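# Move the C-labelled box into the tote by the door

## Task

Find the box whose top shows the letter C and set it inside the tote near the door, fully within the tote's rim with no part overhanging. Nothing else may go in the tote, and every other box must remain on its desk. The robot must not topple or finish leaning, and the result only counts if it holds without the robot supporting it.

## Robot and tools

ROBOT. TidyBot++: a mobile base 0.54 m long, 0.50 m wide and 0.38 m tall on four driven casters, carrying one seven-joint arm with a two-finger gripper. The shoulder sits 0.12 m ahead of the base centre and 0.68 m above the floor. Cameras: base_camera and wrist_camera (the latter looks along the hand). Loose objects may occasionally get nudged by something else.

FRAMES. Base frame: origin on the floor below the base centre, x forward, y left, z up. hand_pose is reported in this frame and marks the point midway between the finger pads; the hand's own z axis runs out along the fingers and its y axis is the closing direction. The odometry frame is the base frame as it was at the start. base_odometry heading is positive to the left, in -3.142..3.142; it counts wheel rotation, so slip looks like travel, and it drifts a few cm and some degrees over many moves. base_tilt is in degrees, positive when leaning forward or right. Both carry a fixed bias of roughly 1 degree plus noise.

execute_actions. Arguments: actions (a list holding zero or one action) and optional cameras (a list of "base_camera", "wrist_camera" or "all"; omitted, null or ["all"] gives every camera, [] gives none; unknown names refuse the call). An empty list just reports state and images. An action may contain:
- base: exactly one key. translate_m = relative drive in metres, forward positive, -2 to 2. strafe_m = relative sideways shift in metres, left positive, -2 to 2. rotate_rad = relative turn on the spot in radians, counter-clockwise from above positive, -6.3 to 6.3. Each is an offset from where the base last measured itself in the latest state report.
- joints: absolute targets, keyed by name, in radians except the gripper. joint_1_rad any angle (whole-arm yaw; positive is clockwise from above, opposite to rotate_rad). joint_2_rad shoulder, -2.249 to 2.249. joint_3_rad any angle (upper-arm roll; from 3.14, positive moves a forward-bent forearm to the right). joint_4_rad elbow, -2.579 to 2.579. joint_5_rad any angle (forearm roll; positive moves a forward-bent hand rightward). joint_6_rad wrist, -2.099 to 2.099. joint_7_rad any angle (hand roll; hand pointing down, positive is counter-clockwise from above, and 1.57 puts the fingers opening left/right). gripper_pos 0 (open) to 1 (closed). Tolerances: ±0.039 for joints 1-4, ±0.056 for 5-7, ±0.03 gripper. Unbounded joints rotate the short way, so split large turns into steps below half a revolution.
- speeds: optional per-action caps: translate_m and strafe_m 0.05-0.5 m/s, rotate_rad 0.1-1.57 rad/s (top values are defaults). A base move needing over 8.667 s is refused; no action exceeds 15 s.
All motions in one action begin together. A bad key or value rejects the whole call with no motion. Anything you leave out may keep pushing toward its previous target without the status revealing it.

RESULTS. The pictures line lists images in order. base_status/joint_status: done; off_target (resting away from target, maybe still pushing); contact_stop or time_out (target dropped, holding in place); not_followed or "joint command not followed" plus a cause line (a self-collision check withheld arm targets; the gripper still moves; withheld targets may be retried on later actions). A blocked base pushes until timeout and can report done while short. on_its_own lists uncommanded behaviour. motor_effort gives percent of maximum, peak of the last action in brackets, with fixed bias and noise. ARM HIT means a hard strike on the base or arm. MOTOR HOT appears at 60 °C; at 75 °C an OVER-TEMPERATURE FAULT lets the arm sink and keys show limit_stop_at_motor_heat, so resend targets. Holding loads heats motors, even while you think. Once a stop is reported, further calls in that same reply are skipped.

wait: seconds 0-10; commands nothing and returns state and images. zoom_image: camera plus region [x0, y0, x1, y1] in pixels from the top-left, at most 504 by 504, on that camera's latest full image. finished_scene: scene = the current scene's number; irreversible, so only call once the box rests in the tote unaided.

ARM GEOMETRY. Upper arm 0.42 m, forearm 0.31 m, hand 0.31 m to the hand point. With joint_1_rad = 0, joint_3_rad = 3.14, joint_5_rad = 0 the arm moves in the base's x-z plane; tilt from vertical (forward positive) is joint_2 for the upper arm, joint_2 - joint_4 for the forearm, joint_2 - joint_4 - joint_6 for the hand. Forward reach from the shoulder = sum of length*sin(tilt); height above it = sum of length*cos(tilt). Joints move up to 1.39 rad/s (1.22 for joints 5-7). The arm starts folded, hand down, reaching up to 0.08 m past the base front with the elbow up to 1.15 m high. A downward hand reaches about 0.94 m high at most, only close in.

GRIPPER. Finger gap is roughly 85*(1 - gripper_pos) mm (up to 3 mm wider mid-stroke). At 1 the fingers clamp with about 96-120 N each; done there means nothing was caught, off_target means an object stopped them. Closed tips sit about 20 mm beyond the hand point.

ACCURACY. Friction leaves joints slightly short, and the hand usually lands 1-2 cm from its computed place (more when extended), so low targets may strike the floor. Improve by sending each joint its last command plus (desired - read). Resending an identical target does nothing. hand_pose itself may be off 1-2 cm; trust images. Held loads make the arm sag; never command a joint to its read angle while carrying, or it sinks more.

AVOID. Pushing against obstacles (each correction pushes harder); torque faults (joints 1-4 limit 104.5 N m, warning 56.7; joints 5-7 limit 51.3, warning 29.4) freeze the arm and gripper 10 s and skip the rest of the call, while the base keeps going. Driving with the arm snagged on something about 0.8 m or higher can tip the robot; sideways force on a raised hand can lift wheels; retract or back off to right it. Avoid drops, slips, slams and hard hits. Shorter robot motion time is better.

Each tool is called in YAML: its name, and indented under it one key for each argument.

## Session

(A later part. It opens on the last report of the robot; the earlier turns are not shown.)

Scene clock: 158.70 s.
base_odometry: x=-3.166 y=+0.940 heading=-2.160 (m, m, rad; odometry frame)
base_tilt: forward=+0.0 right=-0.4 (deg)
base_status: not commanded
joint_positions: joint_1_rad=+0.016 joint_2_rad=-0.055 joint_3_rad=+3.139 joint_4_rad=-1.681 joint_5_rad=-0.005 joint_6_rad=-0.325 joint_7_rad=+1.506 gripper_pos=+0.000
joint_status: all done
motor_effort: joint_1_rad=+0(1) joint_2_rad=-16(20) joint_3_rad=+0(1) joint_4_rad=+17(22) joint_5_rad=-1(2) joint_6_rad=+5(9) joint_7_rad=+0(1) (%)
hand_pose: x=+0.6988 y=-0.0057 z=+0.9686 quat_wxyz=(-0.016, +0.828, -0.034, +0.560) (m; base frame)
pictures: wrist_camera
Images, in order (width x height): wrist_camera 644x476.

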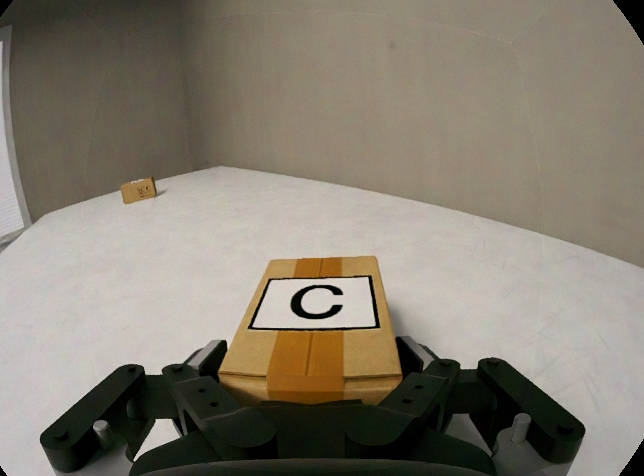

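Efforts dropped (touching table likely). Close.

execute_actions:
  actions:
    - {"joints":{"gripper_pos":1.0}}
  cameras: ["wrist_camera"]

Scene clock: 160.73 s.
base_odometry: x=-3.166 y=+0.940 heading=-2.160 (m, m, rad; odometry frame)
base_tilt: forward=+0.0 right=-0.4 (deg)
base_status: not commanded
joint_positions: joint_1_rad=+0.016 joint_2_rad=-0.057 joint_3_rad=+3.139 joint_4_rad=-1.681 joint_5_rad=-0.005 joint_6_rad=-0.321 joint_7_rad=+1.506 gripper_pos=+0.275
joint_status: gripper_pos off_target (ended at +0.275, target +1.000)
motor_effort: joint_1_rad=+0(1) joint_2_rad=-15(16) joint_3_rad=-2(2) joint_4_rad=+17(17) joint_5_rad=-1(1) joint_6_rad=+4(5) joint_7_rad=-1(1) (%)
hand_pose: x=+0.6987 y=-0.0057 z=+0.9709 quat_wxyz=(-0.016, +0.826, -0.033, +0.563) (m; base frame)
pictures: wrist_camera
Images, in order (width x height): wrist_camera 644x476.

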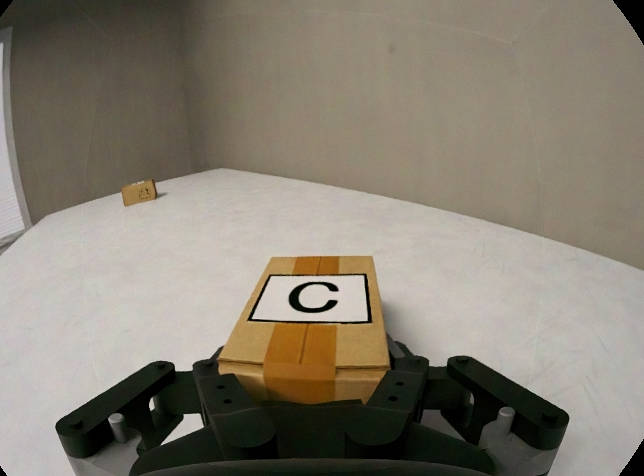

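Lift and back away.

execute_actions:
  actions:
    - {"joints":{"joint_4_rad":-1.5,"joint_6_rad":-0.4}}
  cameras: []

execute_actions:
  actions:
    - {"base":{"translate_m":-0.4},"speeds":{"translate_m":0.25}}
  cameras: ["wrist_camera"]

Scene clock: 164.53 s.
base_odometry: x=-3.166 y=+0.940 heading=-2.160 (m, m, rad; odometry frame)
base_tilt: forward=+0.1 right=-0.5 (deg)
base_status: not commanded
joint_positions: joint_1_rad=+0.016 joint_2_rad=-0.047 joint_3_rad=+3.139 joint_4_rad=-1.511 joint_5_rad=-0.005 joint_6_rad=-0.357 joint_7_rad=+1.506 gripper_pos=+0.275
joint_status: all done
motor_effort: joint_1_rad=+0(1) joint_2_rad=-22(24) joint_3_rad=+0(1) joint_4_rad=+23(25) joint_5_rad=+0(1) joint_6_rad=+10(11) joint_7_rad=+0(0) (%)
hand_pose: x=+0.7132 y=-0.0059 z=+1.0586 quat_wxyz=(-0.018, +0.789, -0.032, +0.613) (m; base frame)
pictures: none
No camera images: the call's "cameras" was empty. Leave "cameras" out to get every camera's image.

Scene clock: 167.07 s.
base_odometry: x=-2.943 y=+1.272 heading=-2.160 (m, m, rad; odometry frame)
base_tilt: forward=+0.0 right=-0.4 (deg)
base_status: done
joint_positions: joint_1_rad=+0.016 joint_2_rad=-0.045 joint_3_rad=+3.139 joint_4_rad=-1.511 joint_5_rad=-0.005 joint_6_rad=-0.361 joint_7_rad=+1.506 gripper_pos=+0.275
joint_status: not commanded
motor_effort: joint_1_rad=+0(1) joint_2_rad=-22(29) joint_3_rad=+0(2) joint_4_rad=+23(25) joint_5_rad=+0(1) joint_6_rad=+9(10) joint_7_rad=+0(0) (%)
hand_pose: x=+0.7140 y=-0.0059 z=+1.0559 quat_wxyz=(-0.018, +0.791, -0.032, +0.611) (m; base frame)
pictures: wrist_camera
Images, in order (width x height): wrist_camera 644x476.

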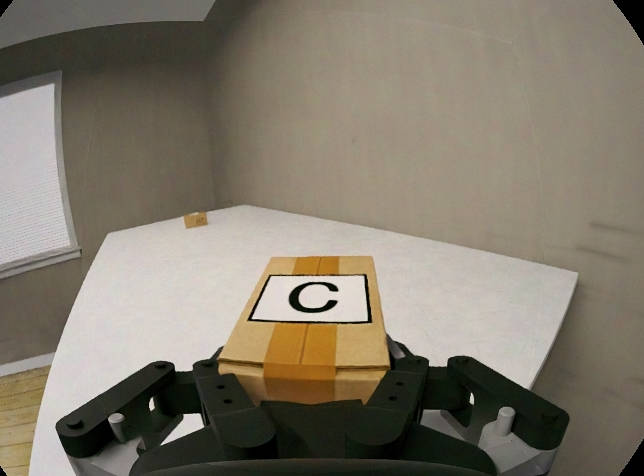

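execute_actions:
  actions:
    - {"base":{"translate_m":-0.25},"joints":{"joint_2_rad":-0.2,"joint_4_rad":-1.5,"joint_6_rad":-1.0},"speeds":{"translate_m":0.25}}
  cameras: []

execute_actions:
  actions:
    - {"base":{"rotate_rad":1.5},"speeds":{"rotate_rad":0.8}}
  cameras: ["wrist_camera"]

Scene clock: 175.60 s.
base_odometry: x=-2.804 y=+1.480 heading=-2.161 (m, m, rad; odometry frame)
base_tilt: forward=+0.1 right=-0.4 (deg)
base_status: done
joint_positions: joint_1_rad=+0.016 joint_2_rad=-0.199 joint_3_rad=+3.139 joint_4_rad=-1.500 joint_5_rad=-0.005 joint_6_rad=-0.972 joint_7_rad=+1.506 gripper_pos=+0.285
joint_status: all done
motor_effort: joint_1_rad=+0(1) joint_2_rad=-14(26) joint_3_rad=+0(2) joint_4_rad=+21(23) joint_5_rad=+0(0) joint_6_rad=+7(10) joint_7_rad=+0(1) (%)
hand_pose: x=+0.5766 y=-0.0033 z=+0.9770 quat_wxyz=(-0.013, +0.906, -0.036, +0.421) (m; base frame)
pictures: none
No camera images: the call's "cameras" was empty. Leave "cameras" out to get every camera's image.

Scene clock: 181.00 s.
base_odometry: x=-2.796 y=+1.477 heading=-1.179 (m, m, rad; odometry frame)
base_tilt: forward=+0.0 right=-0.4 (deg)
base_status: rotate_rad time_out (by the wheels' count: +0.981 of +1.500)
joint_positions: joint_1_rad=+0.018 joint_2_rad=-0.199 joint_3_rad=+3.135 joint_4_rad=-1.501 joint_5_rad=-0.007 joint_6_rad=-0.972 joint_7_rad=+1.506 gripper_pos=+0.285
joint_status: not commanded
motor_effort: joint_1_rad=+1(7) joint_2_rad=-14(23) joint_3_rad=-1(9) joint_4_rad=+21(24) joint_5_rad=-1(4) joint_6_rad=+8(9) joint_7_rad=+0(0) (%)
hand_pose: x=+0.5762 y=-0.0015 z=+0.9764 quat_wxyz=(-0.014, +0.907, -0.035, +0.420) (m; base frame)
pictures: wrist_camera
Images, in order (width x height): wrist_camera 644x476.

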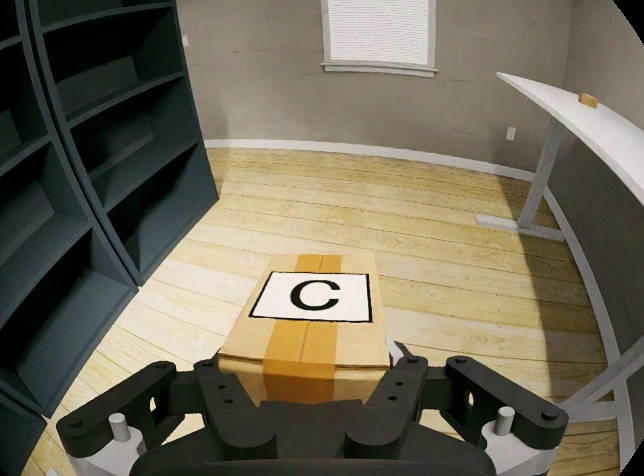

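execute_actions:
  actions:
    - {"base":{"translate_m":1.3}}
  cameras: ["wrist_camera"]

Scene clock: 186.23 s.
base_odometry: x=-2.298 y=+0.275 heading=-1.179 (m, m, rad; odometry frame)
base_tilt: forward=+0.1 right=-0.5 (deg)
base_status: done
joint_positions: joint_1_rad=+0.018 joint_2_rad=-0.198 joint_3_rad=+3.135 joint_4_rad=-1.501 joint_5_rad=-0.007 joint_6_rad=-0.972 joint_7_rad=+1.506 gripper_pos=+0.285
joint_status: not commanded
motor_effort: joint_1_rad=+0(1) joint_2_rad=-14(18) joint_3_rad=+0(1) joint_4_rad=+21(22) joint_5_rad=-1(1) joint_6_rad=+8(8) joint_7_rad=+0(0) (%)
hand_pose: x=+0.5765 y=-0.0015 z=+0.9761 quat_wxyz=(-0.014, +0.907, -0.035, +0.420) (m; base frame)
pictures: wrist_camera
Images, in order (width x height): wrist_camera 644x476.

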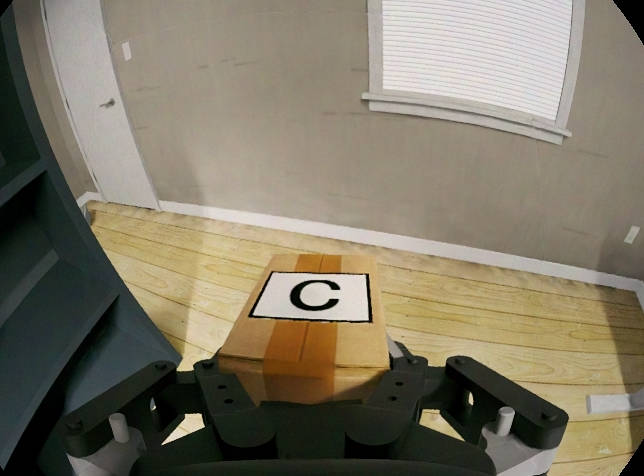

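execute_actions:
  actions:
    - {"base":{"translate_m":0.7}}
  cameras: []

execute_actions:
  actions:
    - {"base":{"rotate_rad":1.35}}
  cameras: ["wrist_camera"]

Scene clock: 190.43 s.
base_odometry: x=-2.029 y=-0.371 heading=-1.178 (m, m, rad; odometry frame)
base_tilt: forward=+0.1 right=-0.5 (deg)
base_status: done
joint_positions: joint_1_rad=+0.018 joint_2_rad=-0.197 joint_3_rad=+3.135 joint_4_rad=-1.501 joint_5_rad=-0.007 joint_6_rad=-0.972 joint_7_rad=+1.506 gripper_pos=+0.285
joint_status: not commanded
motor_effort: joint_1_rad=+0(1) joint_2_rad=-14(18) joint_3_rad=+0(0) joint_4_rad=+21(22) joint_5_rad=+0(1) joint_6_rad=+8(8) joint_7_rad=+0(0) (%)
hand_pose: x=+0.5767 y=-0.0015 z=+0.9757 quat_wxyz=(-0.014, +0.907, -0.035, +0.419) (m; base frame)
pictures: none
No camera images: the call's "cameras" was empty. Leave "cameras" out to get every camera's image.

Scene clock: 192.57 s.
base_odometry: x=-2.030 y=-0.371 heading=+0.171 (m, m, rad; odometry frame)
base_tilt: forward=+0.1 right=-0.4 (deg)
base_status: done
joint_positions: joint_1_rad=+0.018 joint_2_rad=-0.197 joint_3_rad=+3.134 joint_4_rad=-1.501 joint_5_rad=-0.007 joint_6_rad=-0.972 joint_7_rad=+1.506 gripper_pos=+0.285
joint_status: not commanded
motor_effort: joint_1_rad=+1(3) joint_2_rad=-14(16) joint_3_rad=-1(2) joint_4_rad=+21(21) joint_5_rad=+0(1) joint_6_rad=+8(8) joint_7_rad=+1(0) (%)
hand_pose: x=+0.5767 y=-0.0013 z=+0.9757 quat_wxyz=(-0.014, +0.907, -0.035, +0.419) (m; base frame)
pictures: wrist_camera
Images, in order (width x height): wrist_camera 644x476.

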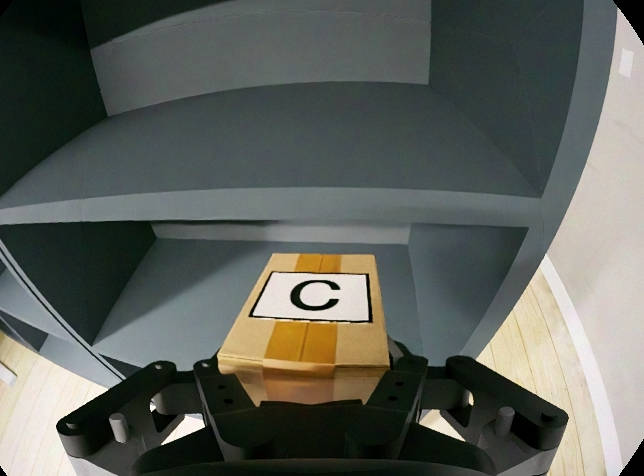

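Facing the shelf; strafe right into corridor.

execute_actions:
  actions:
    - {"base":{"strafe_m":-0.5}}
  cameras: ["wrist_camera"]

Scene clock: 196.33 s.
base_odometry: x=-1.944 y=-0.864 heading=+0.172 (m, m, rad; odometry frame)
base_tilt: forward=+0.1 right=-0.4 (deg)
base_status: done
joint_positions: joint_1_rad=+0.019 joint_2_rad=-0.197 joint_3_rad=+3.135 joint_4_rad=-1.501 joint_5_rad=-0.007 joint_6_rad=-0.972 joint_7_rad=+1.506 gripper_pos=+0.285
joint_status: not commanded
motor_effort: joint_1_rad=+0(2) joint_2_rad=-14(15) joint_3_rad=+0(3) joint_4_rad=+21(21) joint_5_rad=-1(1) joint_6_rad=+8(8) joint_7_rad=+0(0) (%)
hand_pose: x=+0.5767 y=-0.0021 z=+0.9757 quat_wxyz=(-0.014, +0.907, -0.035, +0.419) (m; base frame)
pictures: wrist_camera
Images, in order (width x height): wrist_camera 644x476.

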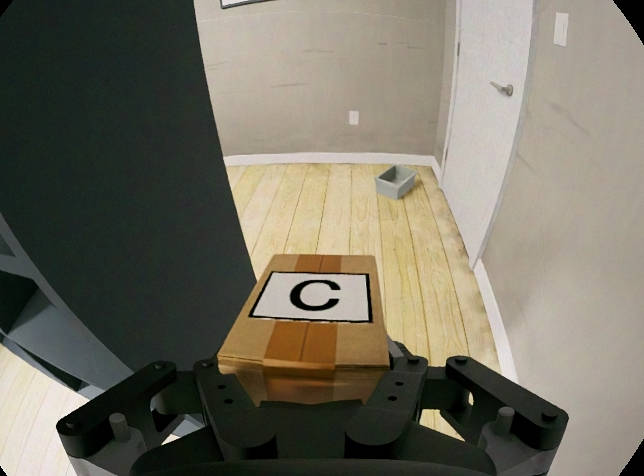

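execute_actions:
  actions:
    - {"base":{"strafe_m":-0.1}}
  cameras: []

execute_actions:
  actions:
    - {"base":{"translate_m":1.4}}
  cameras: ["wrist_camera"]

Scene clock: 198.80 s.
base_odometry: x=-1.926 y=-0.963 heading=+0.173 (m, m, rad; odometry frame)
base_tilt: forward=+0.0 right=-0.4 (deg)
base_status: done
joint_positions: joint_1_rad=+0.019 joint_2_rad=-0.197 joint_3_rad=+3.136 joint_4_rad=-1.501 joint_5_rad=-0.007 joint_6_rad=-0.972 joint_7_rad=+1.506 gripper_pos=+0.285
joint_status: not commanded
motor_effort: joint_1_rad=+1(2) joint_2_rad=-14(16) joint_3_rad=+0(3) joint_4_rad=+21(22) joint_5_rad=-1(1) joint_6_rad=+8(8) joint_7_rad=+0(0) (%)
hand_pose: x=+0.5767 y=-0.0026 z=+0.9757 quat_wxyz=(-0.014, +0.907, -0.036, +0.419) (m; base frame)
pictures: none
No camera images: the call's "cameras" was empty. Leave "cameras" out to get every camera's image.

Scene clock: 202.97 s.
base_odometry: x=-0.547 y=-0.723 heading=+0.173 (m, m, rad; odometry frame)
base_tilt: forward=+0.1 right=-0.5 (deg)
base_status: done
joint_positions: joint_1_rad=+0.019 joint_2_rad=-0.197 joint_3_rad=+3.136 joint_4_rad=-1.501 joint_5_rad=-0.007 joint_6_rad=-0.972 joint_7_rad=+1.506 gripper_pos=+0.285
joint_status: not commanded
motor_effort: joint_1_rad=+0(1) joint_2_rad=-14(18) joint_3_rad=+0(1) joint_4_rad=+21(22) joint_5_rad=-1(1) joint_6_rad=+7(8) joint_7_rad=+0(0) (%)
hand_pose: x=+0.5768 y=-0.0026 z=+0.9755 quat_wxyz=(-0.014, +0.907, -0.036, +0.419) (m; base frame)
pictures: wrist_camera
Images, in order (width x height): wrist_camera 644x476.

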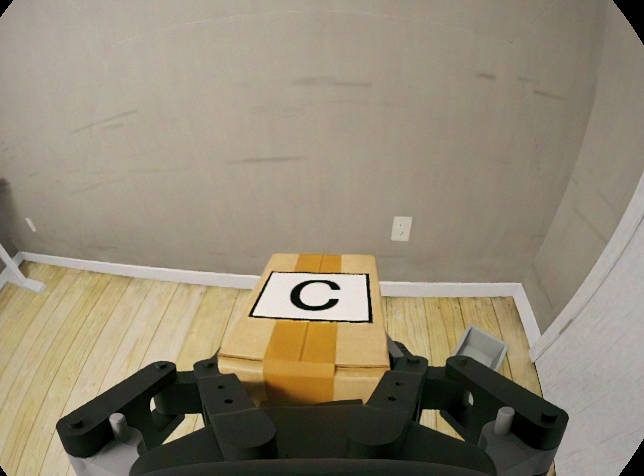

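execute_actions:
  actions:
    - {"joints":{"joint_1_rad":0.4,"joint_2_rad":1.25,"joint_4_rad":-0.9,"joint_6_rad":-1.0}}

Scene clock: 207.67 s.
base_odometry: x=-0.547 y=-0.723 heading=+0.173 (m, m, rad; odometry frame)
base_tilt: forward=+0.1 right=-0.4 (deg)
base_status: not commanded
joint_positions: joint_1_rad=+0.377 joint_2_rad=+1.242 joint_3_rad=+3.136 joint_4_rad=-0.918 joint_5_rad=-0.007 joint_6_rad=-0.972 joint_7_rad=+1.506 gripper_pos=+0.285
joint_status: all done
motor_effort: joint_1_rad=+0(2) joint_2_rad=-51(53) joint_3_rad=-1(2) joint_4_rad=+14(21) joint_5_rad=+0(1) joint_6_rad=+0(7) joint_7_rad=+0(0) (%)
hand_pose: x=+0.7374 y=-0.2382 z=+0.3321 quat_wxyz=(-0.005, +0.975, -0.220, +0.006) (m; base frame)
pictures: base_camera, wrist_camera
Images, in order (width x height): base_camera 644x364, wrist_camera 644x476.

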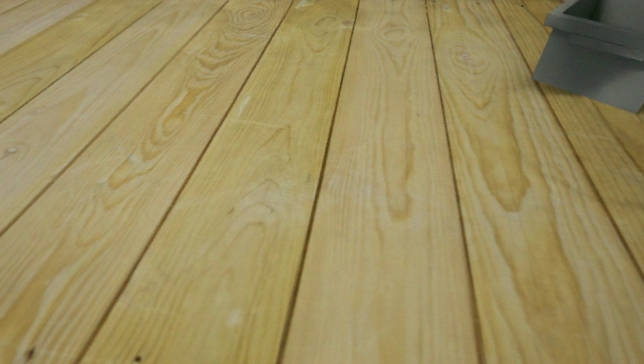

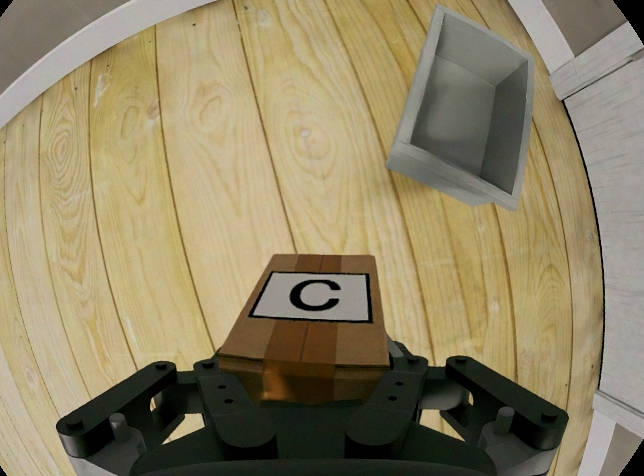

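execute_actions:
  actions:
    - {"base":{"translate_m":0.22},"joints":{"joint_1_rad":0.55}}
  cameras: ["wrist_camera"]

Scene clock: 211.40 s.
base_odometry: x=-0.330 y=-0.685 heading=+0.172 (m, m, rad; odometry frame)
base_tilt: forward=+0.1 right=-0.4 (deg)
base_status: done
joint_positions: joint_1_rad=+0.548 joint_2_rad=+1.242 joint_3_rad=+3.137 joint_4_rad=-0.912 joint_5_rad=-0.007 joint_6_rad=-0.972 joint_7_rad=+1.506 gripper_pos=+0.285
joint_status: all done
motor_effort: joint_1_rad=+1(5) joint_2_rad=-51(53) joint_3_rad=-2(4) joint_4_rad=+14(16) joint_5_rad=+0(1) joint_6_rad=+0(1) joint_7_rad=+0(0) (%)
hand_pose: x=+0.6904 y=-0.3415 z=+0.3337 quat_wxyz=(-0.003, +0.953, -0.303, +0.009) (m; base frame)
pictures: wrist_camera
Images, in order (width x height): wrist_camera 644x476.

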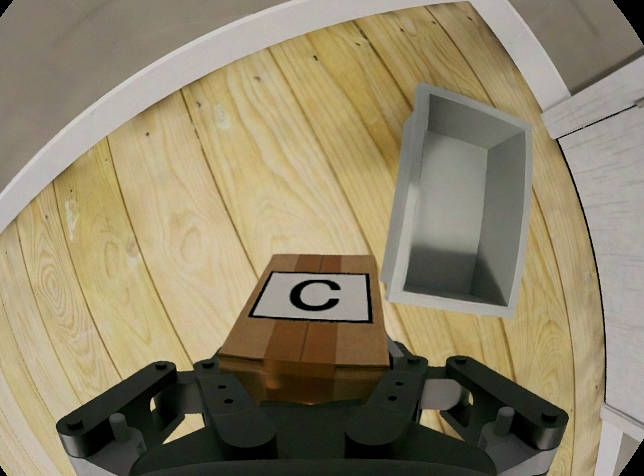

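execute_actions:
  actions:
    - {"base":{"translate_m":0.1},"joints":{"joint_1_rad":0.72}}
  cameras: ["wrist_camera"]

Scene clock: 214.03 s.
base_odometry: x=-0.231 y=-0.668 heading=+0.172 (m, m, rad; odometry frame)
base_tilt: forward=+0.1 right=-0.4 (deg)
base_status: done
joint_positions: joint_1_rad=+0.709 joint_2_rad=+1.242 joint_3_rad=+3.137 joint_4_rad=-0.909 joint_5_rad=-0.007 joint_6_rad=-0.972 joint_7_rad=+1.506 gripper_pos=+0.285
joint_status: all done
motor_effort: joint_1_rad=+0(3) joint_2_rad=-50(52) joint_3_rad=-1(2) joint_4_rad=+14(16) joint_5_rad=+0(1) joint_6_rad=+0(1) joint_7_rad=+0(0) (%)
hand_pose: x=+0.6292 y=-0.4293 z=+0.3343 quat_wxyz=(-0.002, +0.926, -0.378, +0.010) (m; base frame)
pictures: wrist_camera
Images, in order (width x height): wrist_camera 644x476.

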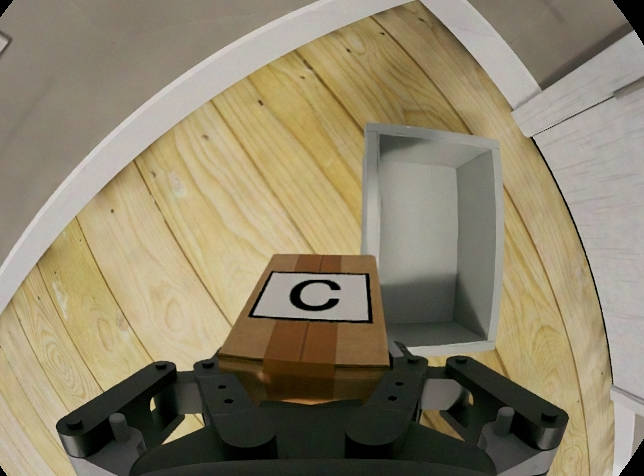

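execute_actions:
  actions:
    - {"base":{"strafe_m":-0.09},"joints":{"joint_1_rad":0.76}}
  cameras: ["wrist_camera"]

Scene clock: 217.23 s.
base_odometry: x=-0.215 y=-0.757 heading=+0.172 (m, m, rad; odometry frame)
base_tilt: forward=+0.1 right=-0.4 (deg)
base_status: done
joint_positions: joint_1_rad=+0.754 joint_2_rad=+1.242 joint_3_rad=+3.137 joint_4_rad=-0.909 joint_5_rad=-0.007 joint_6_rad=-0.972 joint_7_rad=+1.506 gripper_pos=+0.285
joint_status: all done
motor_effort: joint_1_rad=+1(4) joint_2_rad=-51(53) joint_3_rad=-1(2) joint_4_rad=+14(16) joint_5_rad=+0(0) joint_6_rad=+0(1) joint_7_rad=+0(0) (%)
hand_pose: x=+0.6095 y=-0.4521 z=+0.3343 quat_wxyz=(-0.002, +0.917, -0.399, +0.011) (m; base frame)
pictures: wrist_camera
Images, in order (width x height): wrist_camera 644x476.

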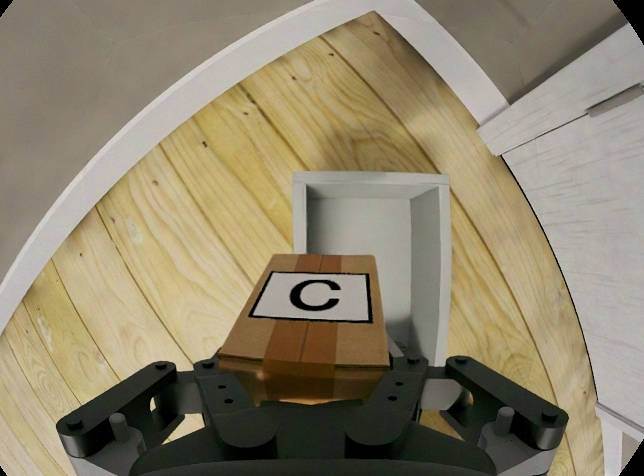

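Slightly more right, then lower.

execute_actions:
  actions:
    - {"joints":{"joint_1_rad":0.83,"joint_2_rad":1.4,"joint_4_rad":-0.8,"joint_6_rad":-0.8}}

Scene clock: 220.17 s.
base_odometry: x=-0.215 y=-0.757 heading=+0.172 (m, m, rad; odometry frame)
base_tilt: forward=+0.1 right=-0.4 (deg)
base_status: not commanded
joint_positions: joint_1_rad=+0.816 joint_2_rad=+1.402 joint_3_rad=+3.137 joint_4_rad=-0.814 joint_5_rad=-0.007 joint_6_rad=-0.845 joint_7_rad=+1.506 gripper_pos=+0.285
joint_status: all done
motor_effort: joint_1_rad=+0(3) joint_2_rad=-52(56) joint_3_rad=-1(3) joint_4_rad=+14(16) joint_5_rad=+0(1) joint_6_rad=+1(1) joint_7_rad=+0(0) (%)
hand_pose: x=+0.5964 y=-0.4996 z=+0.2531 quat_wxyz=(+0.010, +0.903, -0.428, +0.039) (m; base frame)
pictures: base_camera, wrist_camera
Images, in order (width x height): base_camera 644x364, wrist_camera 644x476.

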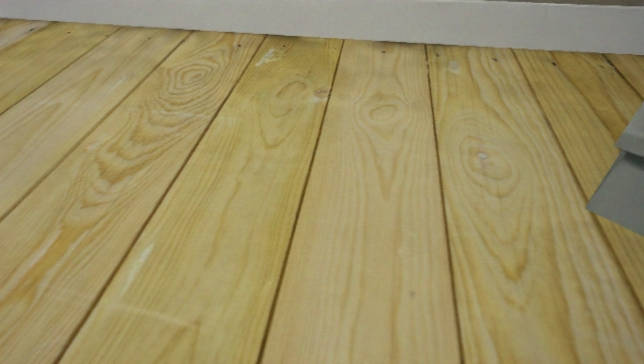

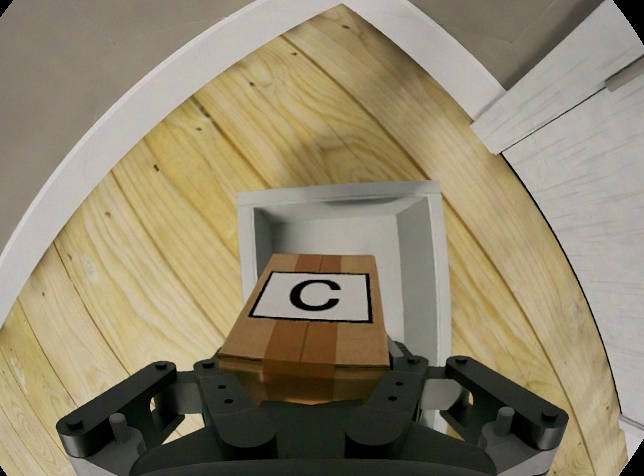

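execute_actions:
  actions:
    - {"joints":{"gripper_pos":0.0}}
  cameras: []

execute_actions:
  actions:
    - {"joints":{"joint_2_rad":0.6,"joint_4_rad":-1.2,"joint_6_rad":-1.3}}
  cameras: ["wrist_camera"]

Scene clock: 223.23 s.
base_odometry: x=-0.215 y=-0.757 heading=+0.172 (m, m, rad; odometry frame)
base_tilt: forward=+0.1 right=-0.4 (deg)
base_status: not commanded
joint_positions: joint_1_rad=+0.816 joint_2_rad=+1.402 joint_3_rad=+3.137 joint_4_rad=-0.814 joint_5_rad=-0.007 joint_6_rad=-0.845 joint_7_rad=+1.506 gripper_pos=+0.000
joint_status: all done
motor_effort: joint_1_rad=+1(1) joint_2_rad=-51(52) joint_3_rad=-1(2) joint_4_rad=+13(14) joint_5_rad=+0(0) joint_6_rad=+1(1) joint_7_rad=+0(0) (%)
hand_pose: x=+0.5965 y=-0.4997 z=+0.2532 quat_wxyz=(+0.010, +0.903, -0.428, +0.040) (m; base frame)
pictures: none
No camera images: the call's "cameras" was empty. Leave "cameras" out to get every camera's image.

Scene clock: 225.30 s.
base_odometry: x=-0.215 y=-0.757 heading=+0.172 (m, m, rad; odometry frame)
base_tilt: forward=+0.1 right=-0.4 (deg)
base_status: not commanded
joint_positions: joint_1_rad=+0.816 joint_2_rad=+0.616 joint_3_rad=+3.137 joint_4_rad=-1.184 joint_5_rad=-0.007 joint_6_rad=-1.254 joint_7_rad=+1.506 gripper_pos=+0.000
joint_status: all done
motor_effort: joint_1_rad=+0(0) joint_2_rad=-39(55) joint_3_rad=-1(2) joint_4_rad=+17(17) joint_5_rad=+0(0) joint_6_rad=+1(1) joint_7_rad=+0(0) (%)
hand_pose: x=+0.5180 y=-0.4158 z=+0.6435 quat_wxyz=(+0.011, +0.904, -0.425, +0.042) (m; base frame)
pictures: wrist_camera
Images, in order (width x height): wrist_camera 644x476.

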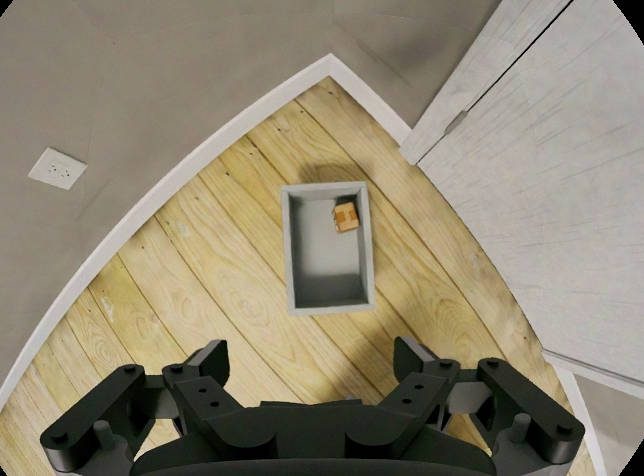

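finished_scene:
  scene: 2

The scene is finished: the task was done.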